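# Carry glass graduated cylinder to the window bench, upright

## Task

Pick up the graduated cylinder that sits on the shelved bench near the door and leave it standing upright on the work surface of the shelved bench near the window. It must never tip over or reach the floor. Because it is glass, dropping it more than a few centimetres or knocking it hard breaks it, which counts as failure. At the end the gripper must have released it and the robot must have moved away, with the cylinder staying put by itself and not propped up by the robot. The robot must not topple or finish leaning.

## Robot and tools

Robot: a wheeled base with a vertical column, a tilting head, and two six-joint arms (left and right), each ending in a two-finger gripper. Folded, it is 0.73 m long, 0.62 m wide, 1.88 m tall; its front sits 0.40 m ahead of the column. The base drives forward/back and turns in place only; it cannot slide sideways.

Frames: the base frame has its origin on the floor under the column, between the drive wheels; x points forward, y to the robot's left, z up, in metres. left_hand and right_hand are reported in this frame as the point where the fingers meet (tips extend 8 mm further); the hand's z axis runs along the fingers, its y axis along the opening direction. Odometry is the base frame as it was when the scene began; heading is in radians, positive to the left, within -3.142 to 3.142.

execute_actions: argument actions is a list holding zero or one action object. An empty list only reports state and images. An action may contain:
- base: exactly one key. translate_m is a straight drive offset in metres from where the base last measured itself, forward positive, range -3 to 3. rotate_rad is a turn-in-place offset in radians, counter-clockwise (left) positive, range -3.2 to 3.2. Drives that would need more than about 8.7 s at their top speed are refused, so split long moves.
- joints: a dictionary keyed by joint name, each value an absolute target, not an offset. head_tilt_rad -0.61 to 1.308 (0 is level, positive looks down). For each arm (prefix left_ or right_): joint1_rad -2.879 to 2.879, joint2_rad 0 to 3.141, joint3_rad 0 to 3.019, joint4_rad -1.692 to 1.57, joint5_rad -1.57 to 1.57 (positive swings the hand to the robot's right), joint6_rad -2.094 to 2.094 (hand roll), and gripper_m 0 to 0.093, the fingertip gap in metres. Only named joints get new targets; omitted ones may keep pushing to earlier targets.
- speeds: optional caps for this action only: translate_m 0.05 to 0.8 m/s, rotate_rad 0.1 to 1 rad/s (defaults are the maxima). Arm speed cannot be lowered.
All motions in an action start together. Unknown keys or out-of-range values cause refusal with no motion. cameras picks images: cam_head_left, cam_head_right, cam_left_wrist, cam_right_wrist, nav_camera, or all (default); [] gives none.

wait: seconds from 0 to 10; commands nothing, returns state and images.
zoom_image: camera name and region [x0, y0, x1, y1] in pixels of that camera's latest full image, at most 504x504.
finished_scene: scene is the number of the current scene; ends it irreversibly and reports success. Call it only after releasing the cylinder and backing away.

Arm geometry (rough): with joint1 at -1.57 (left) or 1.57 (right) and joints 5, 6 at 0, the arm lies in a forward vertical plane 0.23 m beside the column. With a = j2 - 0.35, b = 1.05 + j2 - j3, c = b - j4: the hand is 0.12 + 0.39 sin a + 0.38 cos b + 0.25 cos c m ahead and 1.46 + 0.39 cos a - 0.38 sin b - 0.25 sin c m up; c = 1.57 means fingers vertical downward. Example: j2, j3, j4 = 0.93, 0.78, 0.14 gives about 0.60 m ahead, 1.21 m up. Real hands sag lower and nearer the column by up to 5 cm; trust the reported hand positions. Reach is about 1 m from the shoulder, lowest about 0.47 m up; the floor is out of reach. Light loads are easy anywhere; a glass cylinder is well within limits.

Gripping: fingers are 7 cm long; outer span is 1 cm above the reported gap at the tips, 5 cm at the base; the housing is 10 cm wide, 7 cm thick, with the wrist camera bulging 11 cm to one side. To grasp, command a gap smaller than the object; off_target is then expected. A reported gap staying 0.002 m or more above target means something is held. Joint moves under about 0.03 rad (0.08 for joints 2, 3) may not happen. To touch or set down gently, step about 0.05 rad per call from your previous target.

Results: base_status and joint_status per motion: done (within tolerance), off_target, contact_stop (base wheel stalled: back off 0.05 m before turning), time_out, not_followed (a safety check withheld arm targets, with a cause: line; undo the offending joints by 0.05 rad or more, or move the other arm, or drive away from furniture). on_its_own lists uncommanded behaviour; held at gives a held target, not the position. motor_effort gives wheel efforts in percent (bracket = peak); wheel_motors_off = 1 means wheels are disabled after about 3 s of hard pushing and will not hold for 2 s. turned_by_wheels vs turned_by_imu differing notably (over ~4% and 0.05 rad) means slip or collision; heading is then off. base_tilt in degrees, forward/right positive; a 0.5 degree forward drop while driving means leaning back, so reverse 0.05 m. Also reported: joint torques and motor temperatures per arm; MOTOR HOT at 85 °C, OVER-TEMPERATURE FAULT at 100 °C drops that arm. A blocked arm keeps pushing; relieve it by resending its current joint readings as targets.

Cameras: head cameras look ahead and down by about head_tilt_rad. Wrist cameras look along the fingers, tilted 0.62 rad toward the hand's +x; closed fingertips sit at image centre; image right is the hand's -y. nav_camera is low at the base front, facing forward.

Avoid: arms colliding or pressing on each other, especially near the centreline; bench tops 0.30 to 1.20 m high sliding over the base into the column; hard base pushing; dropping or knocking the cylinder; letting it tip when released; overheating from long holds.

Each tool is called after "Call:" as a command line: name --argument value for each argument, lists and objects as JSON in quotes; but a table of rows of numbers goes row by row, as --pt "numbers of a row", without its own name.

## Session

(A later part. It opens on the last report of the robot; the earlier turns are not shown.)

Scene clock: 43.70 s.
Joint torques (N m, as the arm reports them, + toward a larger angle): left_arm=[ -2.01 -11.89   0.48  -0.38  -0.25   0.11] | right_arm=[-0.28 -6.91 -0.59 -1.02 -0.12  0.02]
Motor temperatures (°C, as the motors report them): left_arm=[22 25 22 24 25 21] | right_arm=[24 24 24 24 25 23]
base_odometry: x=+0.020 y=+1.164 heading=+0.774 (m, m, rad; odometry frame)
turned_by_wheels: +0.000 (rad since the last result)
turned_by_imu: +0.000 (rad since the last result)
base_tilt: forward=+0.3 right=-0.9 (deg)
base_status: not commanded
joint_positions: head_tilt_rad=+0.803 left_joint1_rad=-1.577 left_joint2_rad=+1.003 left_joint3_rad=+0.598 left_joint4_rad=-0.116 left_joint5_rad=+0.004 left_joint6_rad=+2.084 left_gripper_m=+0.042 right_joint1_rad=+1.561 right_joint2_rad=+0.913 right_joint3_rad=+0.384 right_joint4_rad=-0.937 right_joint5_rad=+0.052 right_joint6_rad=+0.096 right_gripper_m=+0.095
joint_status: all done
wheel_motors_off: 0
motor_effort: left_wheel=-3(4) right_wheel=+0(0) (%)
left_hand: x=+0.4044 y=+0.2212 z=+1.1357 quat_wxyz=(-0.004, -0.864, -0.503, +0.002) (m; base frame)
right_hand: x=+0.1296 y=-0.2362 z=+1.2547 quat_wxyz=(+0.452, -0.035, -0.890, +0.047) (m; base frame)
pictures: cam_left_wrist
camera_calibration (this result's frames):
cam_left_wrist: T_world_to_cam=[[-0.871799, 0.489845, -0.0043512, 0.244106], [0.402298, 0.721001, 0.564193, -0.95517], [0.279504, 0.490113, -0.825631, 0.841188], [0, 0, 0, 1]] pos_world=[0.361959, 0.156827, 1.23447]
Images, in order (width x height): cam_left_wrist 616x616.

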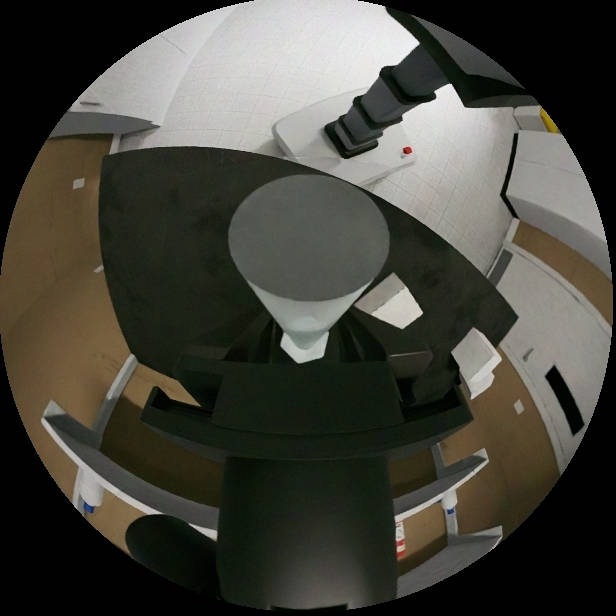

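Call:
execute_actions --actions '[{"joints":{"left_joint2_rad":0.9,"left_joint3_rad":0.75,"left_joint4_rad":-0.37,"left_joint6_rad":0.0,"head_tilt_rad":0.5}}]' --cameras '["cam_head_right","cam_left_wrist"]'

Scene clock: 46.10 s.
Joint torques (N m, as the arm reports them, + toward a larger angle): left_arm=[ -1.38 -13.79   2.43  -0.69  -0.29   0.03] | right_arm=[-0.3  -6.94 -0.66 -1.06 -0.12  0.02]
Motor temperatures (°C, as the motors report them): left_arm=[22 25 22 24 25 21] | right_arm=[24 24 24 24 25 23]
base_odometry: x=+0.020 y=+1.164 heading=+0.774 (m, m, rad; odometry frame)
turned_by_wheels: +0.000 (rad since the last result)
turned_by_imu: +0.000 (rad since the last result)
base_tilt: forward=+0.3 right=-0.9 (deg)
base_status: not commanded
joint_positions: head_tilt_rad=+0.518 left_joint1_rad=-1.577 left_joint2_rad=+0.904 left_joint3_rad=+0.755 left_joint4_rad=-0.357 left_joint5_rad=+0.002 left_joint6_rad=+0.014 left_gripper_m=+0.042 right_joint1_rad=+1.561 right_joint2_rad=+0.913 right_joint3_rad=+0.384 right_joint4_rad=-0.937 right_joint5_rad=+0.052 right_joint6_rad=+0.096 right_gripper_m=+0.095
joint_status: all done
wheel_motors_off: 0
motor_effort: left_wheel=-3(3) right_wheel=+0(1) (%)
left_hand: x=+0.4715 y=+0.2216 z=+1.1812 quat_wxyz=(-0.009, -0.008, -1.000, +0.004) (m; base frame)
right_hand: x=+0.1296 y=-0.2362 z=+1.2547 quat_wxyz=(+0.452, -0.035, -0.890, +0.047) (m; base frame)
pictures: cam_head_right, cam_left_wrist
camera_calibration (this result's frames):
cam_head_right: T_world_to_cam=[[0.0615913, -0.997671, -0.0293273, -0.011755], [-0.543912, -0.00891267, -0.839095, 1.32297], [0.836879, 0.0676324, -0.543194, 0.711082], [0, 0, 0, 1]] pos_world=[0.125213, -0.0480286, 1.49601]
cam_left_wrist: T_world_to_cam=[[-0.0125258, -0.999881, 0.00900871, 0.211866], [-0.831194, 0.01542, 0.555768, -0.260269], [-0.555841, -0.000526545, -0.831288, 1.36913], [0, 0, 0, 1]] pos_world=[0.547339, 0.216575, 1.28088]
Images, in order (width x height): cam_head_right 504x504, cam_left_wrist 616x616.

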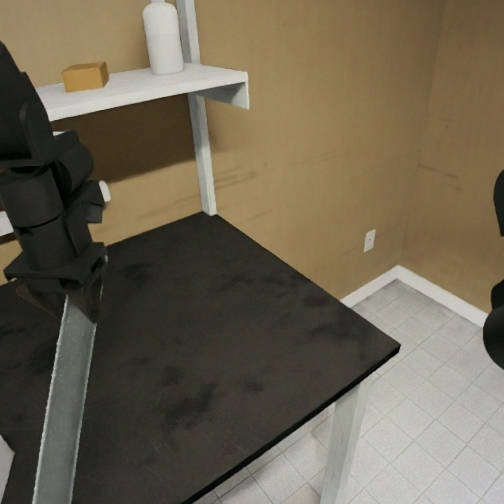

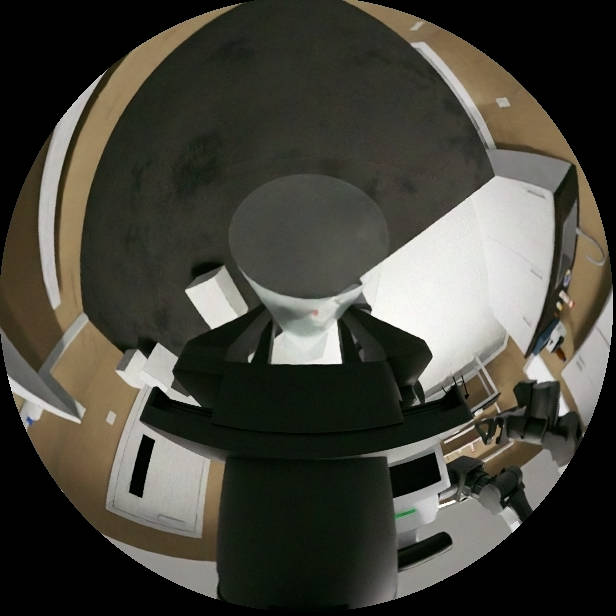

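Call:
execute_actions --actions '[{"base":{"translate_m":-0.3},"joints":{"left_joint2_rad":0.7,"left_joint3_rad":0.6,"left_joint4_rad":0.2}}]' --cameras '["cam_head_left"]'

Call:
execute_actions --actions '[{"base":{"rotate_rad":-2.036},"speeds":{"rotate_rad":0.7}}]' --cameras '[]'

Call:
execute_actions --actions '[{"base":{"translate_m":1.94},"speeds":{"translate_m":0.5}}]' --cameras '[]'

Call:
execute_actions --actions '[{"base":{"rotate_rad":-0.31},"speeds":{"rotate_rad":0.7}}]' --cameras '["cam_head_left","cam_head_right"]'

Scene clock: 49.17 s.
Joint torques (N m, as the arm reports them, + toward a larger angle): left_arm=[ -1.84 -12.88   4.56   1.39  -0.23   0.02] | right_arm=[-0.24 -7.04 -0.47 -1.04 -0.12  0.02]
Motor temperatures (°C, as the motors report them): left_arm=[22 25 22 24 25 21] | right_arm=[24 24 24 24 25 23]
base_odometry: x=-0.194 y=+0.954 heading=+0.773 (m, m, rad; odometry frame)
turned_by_wheels: -0.001 (rad since the last result)
turned_by_imu: -0.002 (rad since the last result)
base_tilt: forward=+0.3 right=-0.9 (deg)
base_status: done
joint_positions: head_tilt_rad=+0.518 left_joint1_rad=-1.577 left_joint2_rad=+0.710 left_joint3_rad=+0.594 left_joint4_rad=+0.176 left_joint5_rad=+0.002 left_joint6_rad=+0.014 left_gripper_m=+0.042 right_joint1_rad=+1.561 right_joint2_rad=+0.913 right_joint3_rad=+0.381 right_joint4_rad=-0.937 right_joint5_rad=+0.052 right_joint6_rad=+0.096 right_gripper_m=+0.095
joint_status: all done
wheel_motors_off: 0
motor_effort: left_wheel=-1(83) right_wheel=+1(39) (%)
left_hand: x=+0.5480 y=+0.2219 z=+1.2600 quat_wxyz=(-0.288, -0.008, -0.958, +0.002) (m; base frame)
right_hand: x=+0.1281 y=-0.2362 z=+1.2553 quat_wxyz=(+0.454, -0.035, -0.889, +0.048) (m; base frame)
pictures: cam_head_left
camera_calibration (this result's frames):
cam_head_left: T_world_to_cam=[[0.0802215, -0.995686, -0.0466238, 0.119931], [-0.539406, -0.00403036, -0.842036, 1.32969], [0.838216, 0.0926985, -0.537402, 0.708523], [0, 0, 0, 1]] pos_world=[0.113726, 0.059094, 1.506]
Images, in order (width x height): cam_head_left 504x504.

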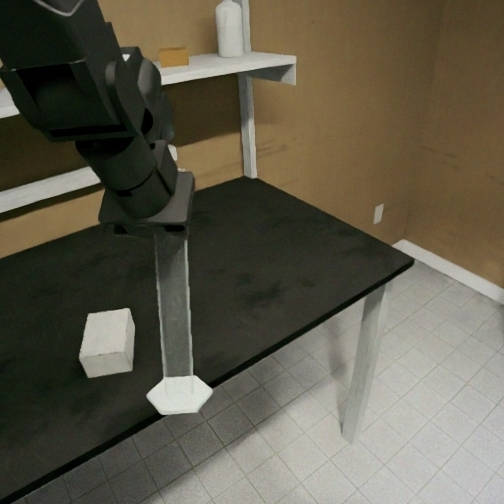

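Scene clock: 53.10 s.
Joint torques (N m, as the arm reports them, + toward a larger angle): left_arm=[ -1.32 -12.4    4.6    1.4   -0.15   0.03] | right_arm=[-0.26 -6.76 -0.46 -1.04 -0.12  0.02]
Motor temperatures (°C, as the motors report them): left_arm=[22 25 23 24 25 21] | right_arm=[24 24 24 24 25 23]
base_odometry: x=-0.194 y=+0.954 heading=-1.262 (m, m, rad; odometry frame)
turned_by_wheels: -2.036 (rad since the last result)
turned_by_imu: -2.032 (rad since the last result)
base_tilt: forward=+0.3 right=-0.9 (deg)
base_status: done
joint_positions: head_tilt_rad=+0.518 left_joint1_rad=-1.577 left_joint2_rad=+0.710 left_joint3_rad=+0.594 left_joint4_rad=+0.176 left_joint5_rad=+0.000 left_joint6_rad=+0.013 left_gripper_m=+0.042 right_joint1_rad=+1.561 right_joint2_rad=+0.913 right_joint3_rad=+0.381 right_joint4_rad=-0.937 right_joint5_rad=+0.052 right_joint6_rad=+0.096 right_gripper_m=+0.095
joint_status: not commanded
wheel_motors_off: 0
motor_effort: left_wheel=+2(58) right_wheel=-2(38) (%)
left_hand: x=+0.5480 y=+0.2222 z=+1.2600 quat_wxyz=(-0.288, -0.007, -0.958, +0.001) (m; base frame)
right_hand: x=+0.1281 y=-0.2362 z=+1.2553 quat_wxyz=(+0.454, -0.035, -0.889, +0.048) (m; base frame)
pictures: none
No camera images: the call's "cameras" was empty. Leave "cameras" out to get every camera's image.

Scene clock: 58.47 s.
Joint torques (N m, as the arm reports them, + toward a larger angle): left_arm=[ -1.39 -12.52   4.59   1.35  -0.19  -0.04] | right_arm=[-0.29 -7.01 -0.81 -1.03 -0.11  0.02]
Motor temperatures (°C, as the motors report them): left_arm=[22 25 23 24 25 21] | right_arm=[24 24 24 24 25 23]
base_odometry: x=+0.394 y=-0.894 heading=-1.263 (m, m, rad; odometry frame)
turned_by_wheels: -0.001 (rad since the last result)
turned_by_imu: +0.006 (rad since the last result)
base_tilt: forward=+0.3 right=-0.9 (deg)
base_status: done
joint_positions: head_tilt_rad=+0.518 left_joint1_rad=-1.577 left_joint2_rad=+0.710 left_joint3_rad=+0.594 left_joint4_rad=+0.179 left_joint5_rad=+0.000 left_joint6_rad=+0.013 left_gripper_m=+0.042 right_joint1_rad=+1.561 right_joint2_rad=+0.913 right_joint3_rad=+0.385 right_joint4_rad=-0.937 right_joint5_rad=+0.052 right_joint6_rad=+0.096 right_gripper_m=+0.095
joint_status: not commanded
wheel_motors_off: 0
motor_effort: left_wheel=-1(66) right_wheel=+1(53) (%)
left_hand: x=+0.5485 y=+0.2222 z=+1.2603 quat_wxyz=(-0.289, -0.007, -0.957, +0.001) (m; base frame)
right_hand: x=+0.1305 y=-0.2362 z=+1.2544 quat_wxyz=(+0.452, -0.035, -0.890, +0.047) (m; base frame)
pictures: none
No camera images: the call's "cameras" was empty. Leave "cameras" out to get every camera's image.

Scene clock: 60.07 s.
Joint torques (N m, as the arm reports them, + toward a larger angle): left_arm=[ -1.64 -12.32   4.6    1.51  -0.14   0.02] | right_arm=[-0.25 -6.9  -0.81 -1.05 -0.12  0.02]
Motor temperatures (°C, as the motors report them): left_arm=[22 25 23 24 25 21] | right_arm=[24 24 24 24 25 23]
base_odometry: x=+0.394 y=-0.895 heading=-1.572 (m, m, rad; odometry frame)
turned_by_wheels: -0.309 (rad since the last result)
turned_by_imu: -0.305 (rad since the last result)
base_tilt: forward=+0.3 right=-0.8 (deg)
base_status: done
joint_positions: head_tilt_rad=+0.518 left_joint1_rad=-1.577 left_joint2_rad=+0.710 left_joint3_rad=+0.594 left_joint4_rad=+0.179 left_joint5_rad=+0.000 left_joint6_rad=+0.013 left_gripper_m=+0.042 right_joint1_rad=+1.561 right_joint2_rad=+0.913 right_joint3_rad=+0.385 right_joint4_rad=-0.937 right_joint5_rad=+0.052 right_joint6_rad=+0.096 right_gripper_m=+0.095
joint_status: not commanded
wheel_motors_off: 0
motor_effort: left_wheel=+0(46) right_wheel=-3(43) (%)
left_hand: x=+0.5485 y=+0.2222 z=+1.2603 quat_wxyz=(-0.289, -0.007, -0.957, +0.001) (m; base frame)
right_hand: x=+0.1305 y=-0.2362 z=+1.2544 quat_wxyz=(+0.452, -0.035, -0.890, +0.047) (m; base frame)
pictures: cam_head_left, cam_head_right
camera_calibration (this result's frames):
cam_head_left: T_world_to_cam=[[0.0802241, -0.995686, -0.0466193, 0.119924], [-0.539358, -0.00403036, -0.842067, 1.32974], [0.838246, 0.0926985, -0.537355, 0.708449], [0, 0, 0, 1]] pos_world=[0.113728, 0.059094, 1.50601]
cam_head_right: T_world_to_cam=[[0.0616095, -0.997671, -0.0292889, -0.011815], [-0.54339, -0.00891267, -0.839433, 1.32346], [0.837217, 0.0676324, -0.542673, 0.710263], [0, 0, 0, 1]] pos_world=[0.12524, -0.0480286, 1.49605]
Images, in order (width x height): cam_head_left 504x504, cam_head_right 504x504.

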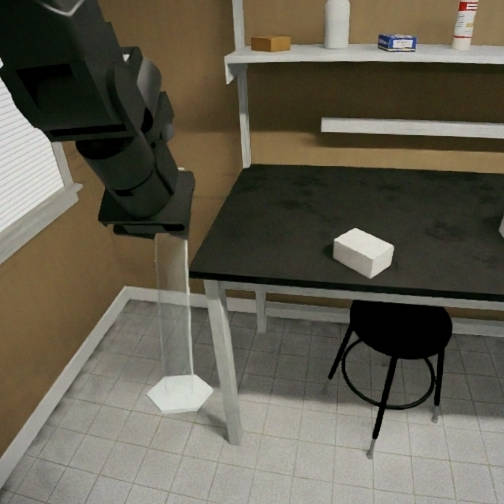

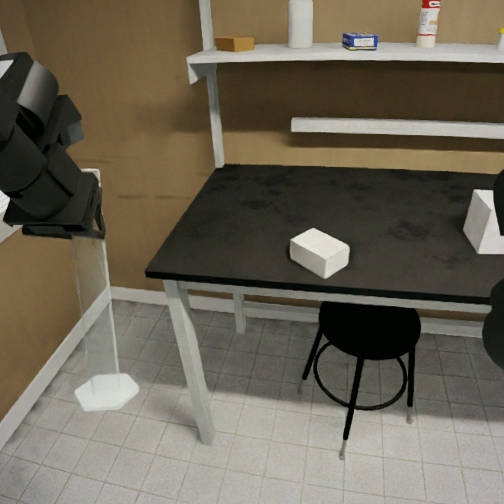

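Call:
execute_actions --actions '[{"base":{"rotate_rad":-0.12},"joints":{"left_joint2_rad":0.49,"left_joint3_rad":0.61,"left_joint4_rad":-0.02}}]' --cameras '[]'

Call:
execute_actions --actions '[{"base":{"translate_m":0.53},"speeds":{"translate_m":0.4},"joints":{"head_tilt_rad":0.7}}]' --cameras '["cam_head_left","cam_head_right"]'

Scene clock: 62.00 s.
Joint torques (N m, as the arm reports them, + toward a larger angle): left_arm=[ -1.43 -10.58   7.48   0.36  -0.18  -0.01] | right_arm=[-0.26 -6.68 -0.85 -1.03 -0.12  0.02]
Motor temperatures (°C, as the motors report them): left_arm=[22 25 23 24 25 21] | right_arm=[24 24 24 24 25 23]
base_odometry: x=+0.394 y=-0.895 heading=-1.692 (m, m, rad; odometry frame)
turned_by_wheels: -0.119 (rad since the last result)
turned_by_imu: -0.119 (rad since the last result)
base_tilt: forward=+0.3 right=-0.9 (deg)
base_status: done
joint_positions: head_tilt_rad=+0.518 left_joint1_rad=-1.577 left_joint2_rad=+0.485 left_joint3_rad=+0.594 left_joint4_rad=-0.010 left_joint5_rad=+0.000 left_joint6_rad=+0.013 left_gripper_m=+0.042 right_joint1_rad=+1.561 right_joint2_rad=+0.913 right_joint3_rad=+0.385 right_joint4_rad=-0.937 right_joint5_rad=+0.052 right_joint6_rad=+0.096 right_gripper_m=+0.095
joint_status: all done
wheel_motors_off: 0
motor_effort: left_wheel=+1(28) right_wheel=-3(29) (%)
left_hand: x=+0.5467 y=+0.2225 z=+1.3295 quat_wxyz=(-0.307, -0.007, -0.952, +0.001) (m; base frame)
right_hand: x=+0.1305 y=-0.2362 z=+1.2544 quat_wxyz=(+0.452, -0.035, -0.890, +0.047) (m; base frame)
pictures: none
No camera images: the call's "cameras" was empty. Leave "cameras" out to get every camera's image.

Scene clock: 64.70 s.
Joint torques (N m, as the arm reports them, + toward a larger angle): left_arm=[ -1.47 -11.04   7.42   0.26  -0.16  -0.01] | right_arm=[-0.28 -7.03 -0.77 -1.04 -0.11  0.02]
Motor temperatures (°C, as the motors report them): left_arm=[22 25 23 24 25 21] | right_arm=[24 24 24 24 25 23]
base_odometry: x=+0.330 y=-1.421 heading=-1.693 (m, m, rad; odometry frame)
turned_by_wheels: -0.001 (rad since the last result)
turned_by_imu: +0.001 (rad since the last result)
base_tilt: forward=+0.3 right=-0.9 (deg)
base_status: done
joint_positions: head_tilt_rad=+0.703 left_joint1_rad=-1.577 left_joint2_rad=+0.488 left_joint3_rad=+0.594 left_joint4_rad=-0.012 left_joint5_rad=+0.000 left_joint6_rad=+0.013 left_gripper_m=+0.042 right_joint1_rad=+1.561 right_joint2_rad=+0.913 right_joint3_rad=+0.386 right_joint4_rad=-0.937 right_joint5_rad=+0.052 right_joint6_rad=+0.096 right_gripper_m=+0.095
joint_status: all done
wheel_motors_off: 0
motor_effort: left_wheel=-1(66) right_wheel=+1(51) (%)
left_hand: x=+0.5458 y=+0.2225 z=+1.3280 quat_wxyz=(-0.304, -0.007, -0.953, +0.001) (m; base frame)
right_hand: x=+0.1307 y=-0.2362 z=+1.2543 quat_wxyz=(+0.451, -0.035, -0.890, +0.047) (m; base frame)
pictures: cam_head_left, cam_head_right
camera_calibration (this result's frames):
cam_head_left: T_world_to_cam=[[0.0702465, -0.995686, -0.0606193, 0.141983], [-0.68545, -0.00403036, -0.728109, 1.16155], [0.724724, 0.0926985, -0.682776, 0.938073], [0, 0, 0, 1]] pos_world=[0.106363, 0.059094, 1.49483]
cam_head_right: T_world_to_cam=[[0.0551486, -0.997671, -0.0401523, 0.00523762], [-0.688926, -0.00891267, -0.724777, 1.15417], [0.72273, 0.0676324, -0.687813, 0.939503], [0, 0, 0, 1]] pos_world=[0.115842, -0.0480286, 1.48293]
Images, in order (width x height): cam_head_left 504x504, cam_head_right 504x504.

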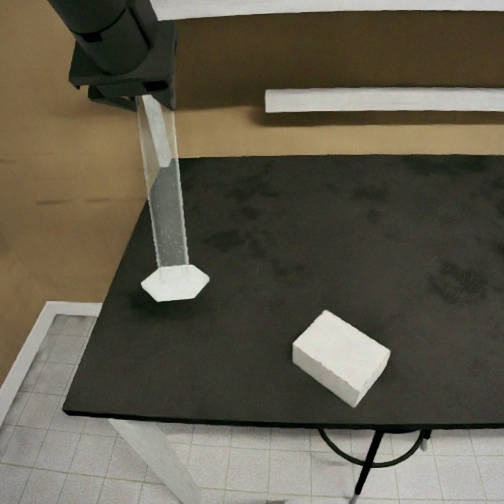

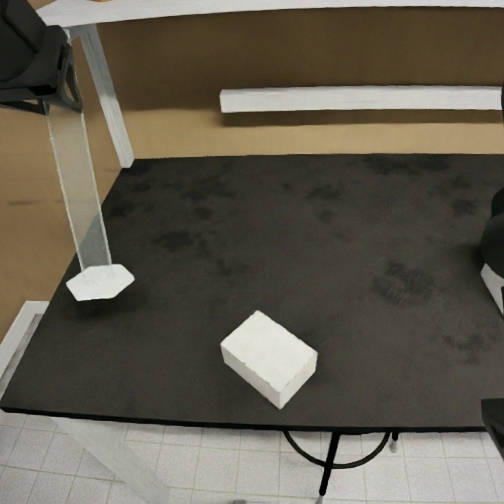

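Call:
execute_actions --actions '[{"joints":{"left_joint2_rad":0.62,"left_joint4_rad":0.1}}]' --cameras '["cam_head_left"]'

Scene clock: 65.77 s.
Joint torques (N m, as the arm reports them, + toward a larger angle): left_arm=[ -1.67 -12.8    5.91   1.27  -0.13  -0.04] | right_arm=[-0.2  -6.89 -0.8  -1.04 -0.11  0.02]
Motor temperatures (°C, as the motors report them): left_arm=[22 25 23 24 25 21] | right_arm=[24 24 24 24 25 23]
base_odometry: x=+0.330 y=-1.421 heading=-1.693 (m, m, rad; odometry frame)
turned_by_wheels: +0.000 (rad since the last result)
turned_by_imu: +0.000 (rad since the last result)
base_tilt: forward=+0.3 right=-0.9 (deg)
base_status: not commanded
joint_positions: head_tilt_rad=+0.703 left_joint1_rad=-1.577 left_joint2_rad=+0.637 left_joint3_rad=+0.594 left_joint4_rad=+0.079 left_joint5_rad=+0.000 left_joint6_rad=+0.013 left_gripper_m=+0.042 right_joint1_rad=+1.561 right_joint2_rad=+0.913 right_joint3_rad=+0.386 right_joint4_rad=-0.937 right_joint5_rad=+0.052 right_joint6_rad=+0.096 right_gripper_m=+0.095
joint_status: all done
wheel_motors_off: 0
motor_effort: left_wheel=-2(2) right_wheel=+1(2) (%)
left_hand: x=+0.5416 y=+0.2223 z=+1.2779 quat_wxyz=(-0.276, -0.007, -0.961, +0.001) (m; base frame)
right_hand: x=+0.1307 y=-0.2362 z=+1.2543 quat_wxyz=(+0.451, -0.035, -0.890, +0.047) (m; base frame)
pictures: cam_head_left
camera_calibration (this result's frames):
cam_head_left: T_world_to_cam=[[0.0702465, -0.995686, -0.0606193, 0.141983], [-0.68545, -0.00403036, -0.728109, 1.16155], [0.724724, 0.0926985, -0.682776, 0.938073], [0, 0, 0, 1]] pos_world=[0.106363, 0.059094, 1.49483]
Images, in order (width x height): cam_head_left 504x504.

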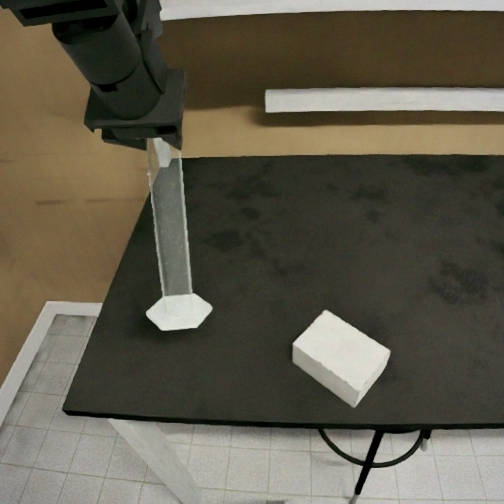

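Call:
execute_actions --actions '[{"joints":{"left_joint2_rad":0.72,"left_joint4_rad":0.2}}]' --cameras '["cam_head_left"]'

Scene clock: 66.73 s.
Joint torques (N m, as the arm reports them, + toward a larger angle): left_arm=[ -1.5  -12.06   4.94   1.19  -0.15   0.  ] | right_arm=[-0.24 -7.01 -0.8  -1.01 -0.12  0.02]
Motor temperatures (°C, as the motors report them): left_arm=[22 25 23 24 25 21] | right_arm=[24 24 24 24 25 23]
base_odometry: x=+0.330 y=-1.421 heading=-1.693 (m, m, rad; odometry frame)
turned_by_wheels: +0.000 (rad since the last result)
turned_by_imu: +0.000 (rad since the last result)
base_tilt: forward=+0.3 right=-0.8 (deg)
base_status: not commanded
joint_positions: head_tilt_rad=+0.703 left_joint1_rad=-1.577 left_joint2_rad=+0.728 left_joint3_rad=+0.594 left_joint4_rad=+0.181 left_joint5_rad=+0.000 left_joint6_rad=+0.013 left_gripper_m=+0.042 right_joint1_rad=+1.561 right_joint2_rad=+0.913 right_joint3_rad=+0.386 right_joint4_rad=-0.937 right_joint5_rad=+0.052 right_joint6_rad=+0.096 right_gripper_m=+0.095
joint_status: all done
wheel_motors_off: 0
motor_effort: left_wheel=-2(1) right_wheel=+1(2) (%)
left_hand: x=+0.5454 y=+0.2222 z=+1.2530 quat_wxyz=(-0.282, -0.007, -0.960, +0.001) (m; base frame)
right_hand: x=+0.1307 y=-0.2362 z=+1.2543 quat_wxyz=(+0.451, -0.035, -0.890, +0.047) (m; base frame)
pictures: cam_head_left
camera_calibration (this result's frames):
cam_head_left: T_world_to_cam=[[0.0702465, -0.995686, -0.0606193, 0.141983], [-0.68545, -0.00403036, -0.728109, 1.16155], [0.724724, 0.0926985, -0.682776, 0.938073], [0, 0, 0, 1]] pos_world=[0.106363, 0.059094, 1.49483]
Images, in order (width x height): cam_head_left 504x504.

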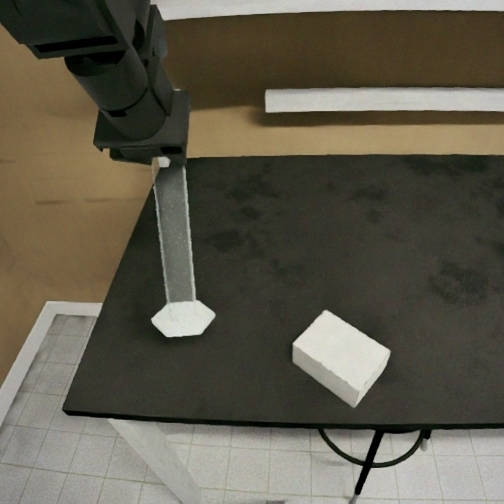

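Call:
execute_actions --actions '[{"joints":{"left_joint2_rad":0.82,"left_joint4_rad":0.3}}]' --cameras '["cam_head_left"]'

Scene clock: 67.93 s.
Joint torques (N m, as the arm reports them, + toward a larger angle): left_arm=[ -1.29 -13.02   4.57   1.23  -0.15  -0.03] | right_arm=[-0.27 -6.97 -0.83 -1.04 -0.12  0.02]
Motor temperatures (°C, as the motors report them): left_arm=[22 25 23 24 25 21] | right_arm=[24 24 24 24 25 23]
base_odometry: x=+0.330 y=-1.421 heading=-1.693 (m, m, rad; odometry frame)
turned_by_wheels: +0.000 (rad since the last result)
turned_by_imu: +0.000 (rad since the last result)
base_tilt: forward=+0.3 right=-0.9 (deg)
base_status: not commanded
joint_positions: head_tilt_rad=+0.703 left_joint1_rad=-1.577 left_joint2_rad=+0.829 left_joint3_rad=+0.594 left_joint4_rad=+0.280 left_joint5_rad=+0.000 left_joint6_rad=+0.013 left_gripper_m=+0.042 right_joint1_rad=+1.561 right_joint2_rad=+0.913 right_joint3_rad=+0.386 right_joint4_rad=-0.937 right_joint5_rad=+0.052 right_joint6_rad=+0.096 right_gripper_m=+0.095
joint_status: all done
wheel_motors_off: 0
motor_effort: left_wheel=-1(1) right_wheel=+2(2) (%)
left_hand: x=+0.5438 y=+0.2220 z=+1.2236 quat_wxyz=(-0.281, -0.007, -0.960, +0.001) (m; base frame)
right_hand: x=+0.1307 y=-0.2362 z=+1.2543 quat_wxyz=(+0.451, -0.035, -0.890, +0.047) (m; base frame)
pictures: cam_head_left
camera_calibration (this result's frames):
cam_head_left: T_world_to_cam=[[0.0702465, -0.995686, -0.0606193, 0.141983], [-0.68545, -0.00403036, -0.728109, 1.16155], [0.724724, 0.0926985, -0.682776, 0.938073], [0, 0, 0, 1]] pos_world=[0.106363, 0.059094, 1.49483]
Images, in order (width x height): cam_head_left 504x504.

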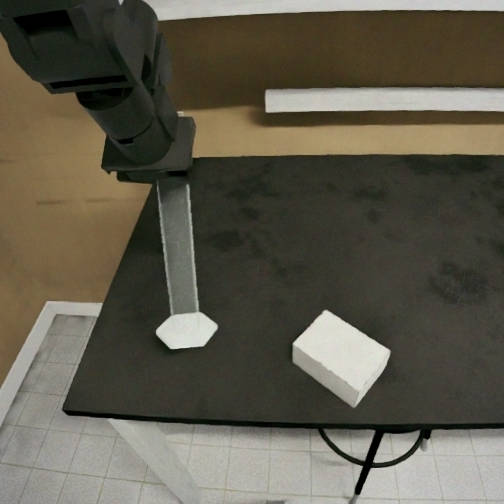

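Call:
execute_actions --actions '[{"joints":{"left_joint2_rad":0.92,"left_joint4_rad":0.7}}]' --cameras '["cam_head_left","cam_head_right"]'

Scene clock: 69.23 s.
Joint torques (N m, as the arm reports them, + toward a larger angle): left_arm=[ -2.17 -14.27   3.62   2.25  -0.13  -0.01] | right_arm=[-0.26 -6.94 -0.79 -1.04 -0.11  0.02]
Motor temperatures (°C, as the motors report them): left_arm=[22 25 23 24 25 21] | right_arm=[24 24 24 24 25 23]
base_odometry: x=+0.330 y=-1.421 heading=-1.693 (m, m, rad; odometry frame)
turned_by_wheels: +0.000 (rad since the last result)
turned_by_imu: +0.000 (rad since the last result)
base_tilt: forward=+0.3 right=-0.9 (deg)
base_status: not commanded
joint_positions: head_tilt_rad=+0.703 left_joint1_rad=-1.577 left_joint2_rad=+0.936 left_joint3_rad=+0.594 left_joint4_rad=+0.673 left_joint5_rad=+0.000 left_joint6_rad=+0.013 left_gripper_m=+0.042 right_joint1_rad=+1.561 right_joint2_rad=+0.913 right_joint3_rad=+0.386 right_joint4_rad=-0.937 right_joint5_rad=+0.052 right_joint6_rad=+0.096 right_gripper_m=+0.095
joint_status: all done
wheel_motors_off: 0
motor_effort: left_wheel=-2(2) right_wheel=+1(2) (%)
left_hand: x=+0.5926 y=+0.2219 z=+1.2388 quat_wxyz=(-0.414, -0.006, -0.910, +0.000) (m; base frame)
right_hand: x=+0.1307 y=-0.2362 z=+1.2543 quat_wxyz=(+0.451, -0.035, -0.890, +0.047) (m; base frame)
pictures: cam_head_left, cam_head_right
camera_calibration (this result's frames):
cam_head_left: T_world_to_cam=[[0.0702465, -0.995686, -0.0606193, 0.141983], [-0.68545, -0.00403036, -0.728109, 1.16155], [0.724724, 0.0926985, -0.682776, 0.938073], [0, 0, 0, 1]] pos_world=[0.106363, 0.059094, 1.49483]
cam_head_right: T_world_to_cam=[[0.0551486, -0.997671, -0.0401523, 0.00523762], [-0.688926, -0.00891267, -0.724777, 1.15417], [0.722731, 0.0676324, -0.687813, 0.939503], [0, 0, 0, 1]] pos_world=[0.115842, -0.0480286, 1.48293]
Images, in order (width x height): cam_head_left 504x504, cam_head_right 504x504.

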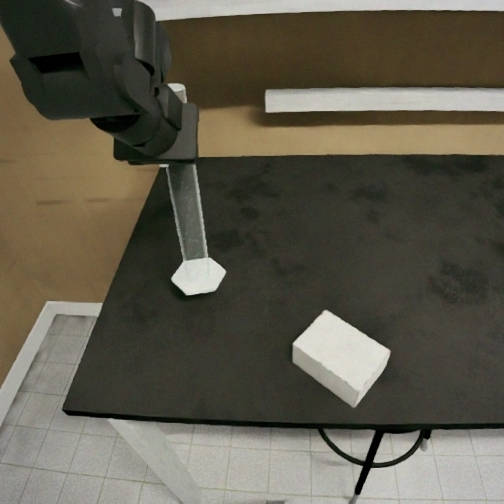

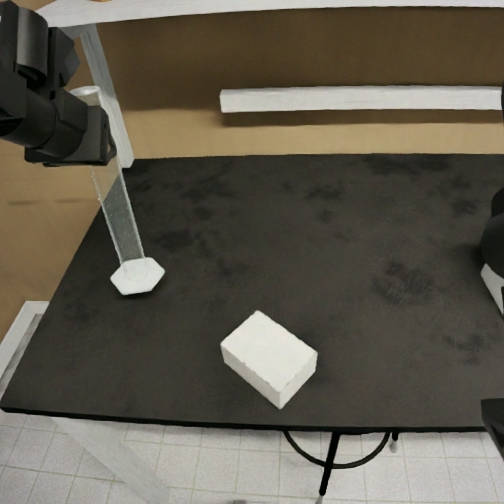

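Call:
execute_actions --actions '[{"joints":{"left_joint2_rad":1.03,"left_joint4_rad":0.81}}]' --cameras '[]'

Call:
execute_actions --actions '[{"joints":{"left_joint2_rad":1.11,"left_joint4_rad":0.89}}]' --cameras '["cam_head_left"]'

Scene clock: 70.53 s.
Joint torques (N m, as the arm reports them, + toward a larger angle): left_arm=[ -1.53 -14.87   2.96   1.75  -0.2   -0.01] | right_arm=[-0.27 -6.93 -0.78 -1.02 -0.11  0.02]
Motor temperatures (°C, as the motors report them): left_arm=[22 25 23 24 25 21] | right_arm=[24 24 24 24 25 23]
base_odometry: x=+0.330 y=-1.421 heading=-1.693 (m, m, rad; odometry frame)
turned_by_wheels: +0.000 (rad since the last result)
turned_by_imu: +0.000 (rad since the last result)
base_tilt: forward=+0.3 right=-0.9 (deg)
base_status: not commanded
joint_positions: head_tilt_rad=+0.703 left_joint1_rad=-1.577 left_joint2_rad=+1.041 left_joint3_rad=+0.594 left_joint4_rad=+0.781 left_joint5_rad=+0.000 left_joint6_rad=+0.013 left_gripper_m=+0.042 right_joint1_rad=+1.561 right_joint2_rad=+0.913 right_joint3_rad=+0.386 right_joint4_rad=-0.937 right_joint5_rad=+0.052 right_joint6_rad=+0.096 right_gripper_m=+0.095
joint_status: all done
wheel_motors_off: 0
motor_effort: left_wheel=-1(2) right_wheel=+1(2) (%)
left_hand: x=+0.5857 y=+0.2218 z=+1.2099 quat_wxyz=(-0.416, -0.006, -0.909, +0.000) (m; base frame)
right_hand: x=+0.1307 y=-0.2362 z=+1.2543 quat_wxyz=(+0.451, -0.035, -0.890, +0.047) (m; base frame)
pictures: none
No camera images: the call's "cameras" was empty. Leave "cameras" out to get every camera's image.

Scene clock: 71.37 s.
Joint torques (N m, as the arm reports them, + toward a larger angle): left_arm=[ -1.47 -13.94   2.03   1.73  -0.14   0.  ] | right_arm=[-0.27 -6.91 -0.75 -1.03 -0.11  0.02]
Motor temperatures (°C, as the motors report them): left_arm=[22 25 23 24 25 21] | right_arm=[24 24 24 24 25 23]
base_odometry: x=+0.330 y=-1.421 heading=-1.693 (m, m, rad; odometry frame)
turned_by_wheels: +0.000 (rad since the last result)
turned_by_imu: +0.000 (rad since the last result)
base_tilt: forward=+0.3 right=-0.9 (deg)
base_status: not commanded
joint_positions: head_tilt_rad=+0.703 left_joint1_rad=-1.577 left_joint2_rad=+1.115 left_joint3_rad=+0.596 left_joint4_rad=+0.863 left_joint5_rad=+0.000 left_joint6_rad=+0.013 left_gripper_m=+0.042 right_joint1_rad=+1.561 right_joint2_rad=+0.913 right_joint3_rad=+0.386 right_joint4_rad=-0.937 right_joint5_rad=+0.052 right_joint6_rad=+0.096 right_gripper_m=+0.095
joint_status: all done
wheel_motors_off: 0
motor_effort: left_wheel=-2(2) right_wheel=+1(2) (%)
left_hand: x=+0.5809 y=+0.2217 z=+1.1916 quat_wxyz=(-0.420, -0.006, -0.907, +0.000) (m; base frame)
right_hand: x=+0.1307 y=-0.2362 z=+1.2543 quat_wxyz=(+0.451, -0.035, -0.890, +0.047) (m; base frame)
pictures: cam_head_left
camera_calibration (this result's frames):
cam_head_left: T_world_to_cam=[[0.0702464, -0.995686, -0.0606193, 0.141983], [-0.68545, -0.00403036, -0.728109, 1.16155], [0.724723, 0.0926985, -0.682776, 0.938074], [0, 0, 0, 1]] pos_world=[0.106363, 0.059094, 1.49483]
Images, in order (width x height): cam_head_left 504x504.

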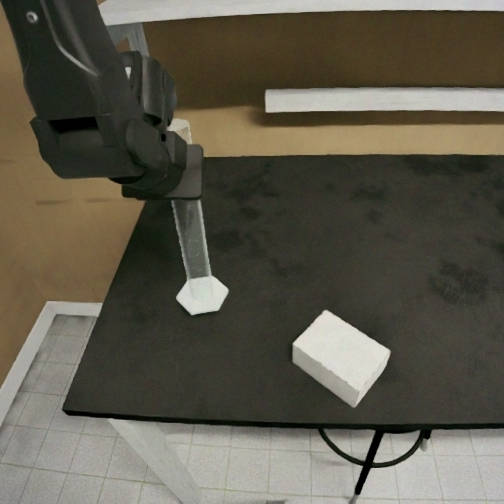

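One more small step.

Call:
execute_actions --actions '[{"joints":{"left_joint2_rad":1.19,"left_joint4_rad":0.97}}]' --cameras '["cam_head_left"]'

Scene clock: 72.50 s.
Joint torques (N m, as the arm reports them, + toward a larger angle): left_arm=[ -1.26 -12.33   1.28   1.43  -0.1    0.04] | right_arm=[-0.3  -7.15 -0.8  -1.04 -0.11  0.02]
Motor temperatures (°C, as the motors report them): left_arm=[22 25 23 24 25 21] | right_arm=[24 24 24 24 25 23]
base_odometry: x=+0.330 y=-1.421 heading=-1.693 (m, m, rad; odometry frame)
turned_by_wheels: +0.000 (rad since the last result)
turned_by_imu: +0.000 (rad since the last result)
base_tilt: forward=+0.3 right=-0.9 (deg)
base_status: not commanded
joint_positions: head_tilt_rad=+0.703 left_joint1_rad=-1.577 left_joint2_rad=+1.185 left_joint3_rad=+0.599 left_joint4_rad=+0.949 left_joint5_rad=+0.000 left_joint6_rad=+0.013 left_gripper_m=+0.042 right_joint1_rad=+1.561 right_joint2_rad=+0.913 right_joint3_rad=+0.386 right_joint4_rad=-0.937 right_joint5_rad=+0.052 right_joint6_rad=+0.096 right_gripper_m=+0.095
joint_status: all done
wheel_motors_off: 0
motor_effort: left_wheel=-2(2) right_wheel=+2(3) (%)
left_hand: x=+0.5770 y=+0.2217 z=+1.1764 quat_wxyz=(-0.429, -0.006, -0.903, +0.000) (m; base frame)
right_hand: x=+0.1307 y=-0.2362 z=+1.2543 quat_wxyz=(+0.451, -0.035, -0.890, +0.047) (m; base frame)
pictures: cam_head_left
camera_calibration (this result's frames):
cam_head_left: T_world_to_cam=[[0.0702464, -0.995686, -0.0606193, 0.141983], [-0.68545, -0.00403036, -0.728109, 1.16154], [0.724723, 0.0926985, -0.682776, 0.938074], [0, 0, 0, 1]] pos_world=[0.106363, 0.059094, 1.49483]
Images, in order (width x height): cam_head_left 504x504.

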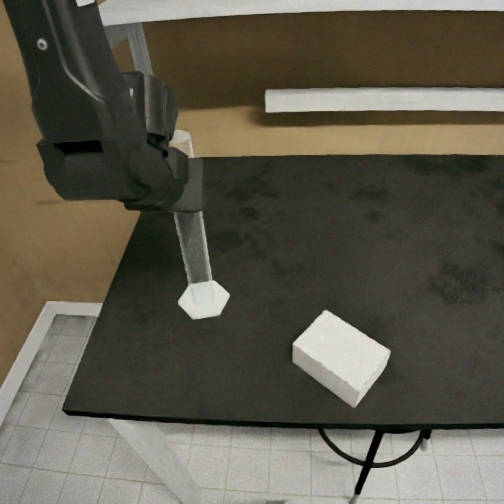

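Touching. Release and back off.

Call:
execute_actions --actions '[{"joints":{"left_gripper_m":0.093}}]' --cameras '[]'

Call:
execute_actions --actions '[{"base":{"translate_m":-0.4},"speeds":{"translate_m":0.3}}]' --cameras '["cam_head_left"]'

Scene clock: 73.73 s.
Joint torques (N m, as the arm reports them, + toward a larger angle): left_arm=[ -2.13 -13.     1.2    1.64  -0.12  -0.01] | right_arm=[-0.3  -6.9  -0.81 -1.04 -0.11  0.02]
Motor temperatures (°C, as the motors report them): left_arm=[22 25 23 24 25 21] | right_arm=[24 24 24 24 25 23]
base_odometry: x=+0.330 y=-1.421 heading=-1.693 (m, m, rad; odometry frame)
turned_by_wheels: +0.000 (rad since the last result)
turned_by_imu: +0.000 (rad since the last result)
base_tilt: forward=+0.3 right=-0.9 (deg)
base_status: not commanded
joint_positions: head_tilt_rad=+0.703 left_joint1_rad=-1.577 left_joint2_rad=+1.185 left_joint3_rad=+0.600 left_joint4_rad=+0.949 left_joint5_rad=+0.000 left_joint6_rad=+0.013 left_gripper_m=+0.093 right_joint1_rad=+1.561 right_joint2_rad=+0.913 right_joint3_rad=+0.386 right_joint4_rad=-0.937 right_joint5_rad=+0.052 right_joint6_rad=+0.096 right_gripper_m=+0.095
joint_status: all done
wheel_motors_off: 0
motor_effort: left_wheel=-2(2) right_wheel=+2(2) (%)
left_hand: x=+0.5774 y=+0.2217 z=+1.1766 quat_wxyz=(-0.429, -0.006, -0.903, +0.000) (m; base frame)
right_hand: x=+0.1307 y=-0.2362 z=+1.2543 quat_wxyz=(+0.451, -0.035, -0.890, +0.047) (m; base frame)
pictures: none
No camera images: the call's "cameras" was empty. Leave "cameras" out to get every camera's image.

Scene clock: 76.17 s.
Joint torques (N m, as the arm reports them, + toward a larger angle): left_arm=[ -1.05 -13.75   0.77   1.4   -0.17  -0.03] | right_arm=[-0.27 -6.97 -0.66 -1.05 -0.11  0.02]
Motor temperatures (°C, as the motors report them): left_arm=[22 25 23 24 25 21] | right_arm=[24 24 24 24 25 23]
base_odometry: x=+0.378 y=-1.024 heading=-1.694 (m, m, rad; odometry frame)
turned_by_wheels: -0.001 (rad since the last result)
turned_by_imu: -0.002 (rad since the last result)
base_tilt: forward=+0.3 right=-0.9 (deg)
base_status: done
joint_positions: head_tilt_rad=+0.703 left_joint1_rad=-1.577 left_joint2_rad=+1.185 left_joint3_rad=+0.608 left_joint4_rad=+0.949 left_joint5_rad=+0.000 left_joint6_rad=+0.013 left_gripper_m=+0.093 right_joint1_rad=+1.561 right_joint2_rad=+0.913 right_joint3_rad=+0.384 right_joint4_rad=-0.937 right_joint5_rad=+0.052 right_joint6_rad=+0.096 right_gripper_m=+0.095
joint_status: not commanded
wheel_motors_off: 0
motor_effort: left_wheel=-2(42) right_wheel=+2(36) (%)
left_hand: x=+0.5816 y=+0.2217 z=+1.1780 quat_wxyz=(-0.433, -0.006, -0.901, +0.000) (m; base frame)
right_hand: x=+0.1299 y=-0.2362 z=+1.2546 quat_wxyz=(+0.452, -0.035, -0.890, +0.047) (m; base frame)
pictures: cam_head_left
camera_calibration (this result's frames):
cam_head_left: T_world_to_cam=[[0.0702323, -0.995686, -0.0606357, 0.142009], [-0.68562, -0.00403036, -0.727949, 1.16131], [0.724564, 0.0926985, -0.682945, 0.938342], [0, 0, 0, 1]] pos_world=[0.106352, 0.059094, 1.49482]
Images, in order (width x height): cam_head_left 504x504.

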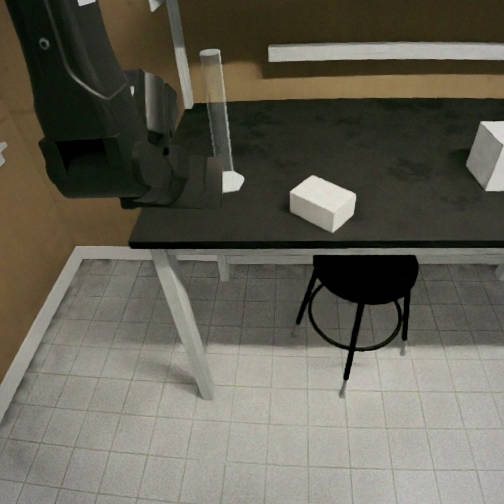

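Call:
finished_scene --scene 1

The scene is finished: the task was done.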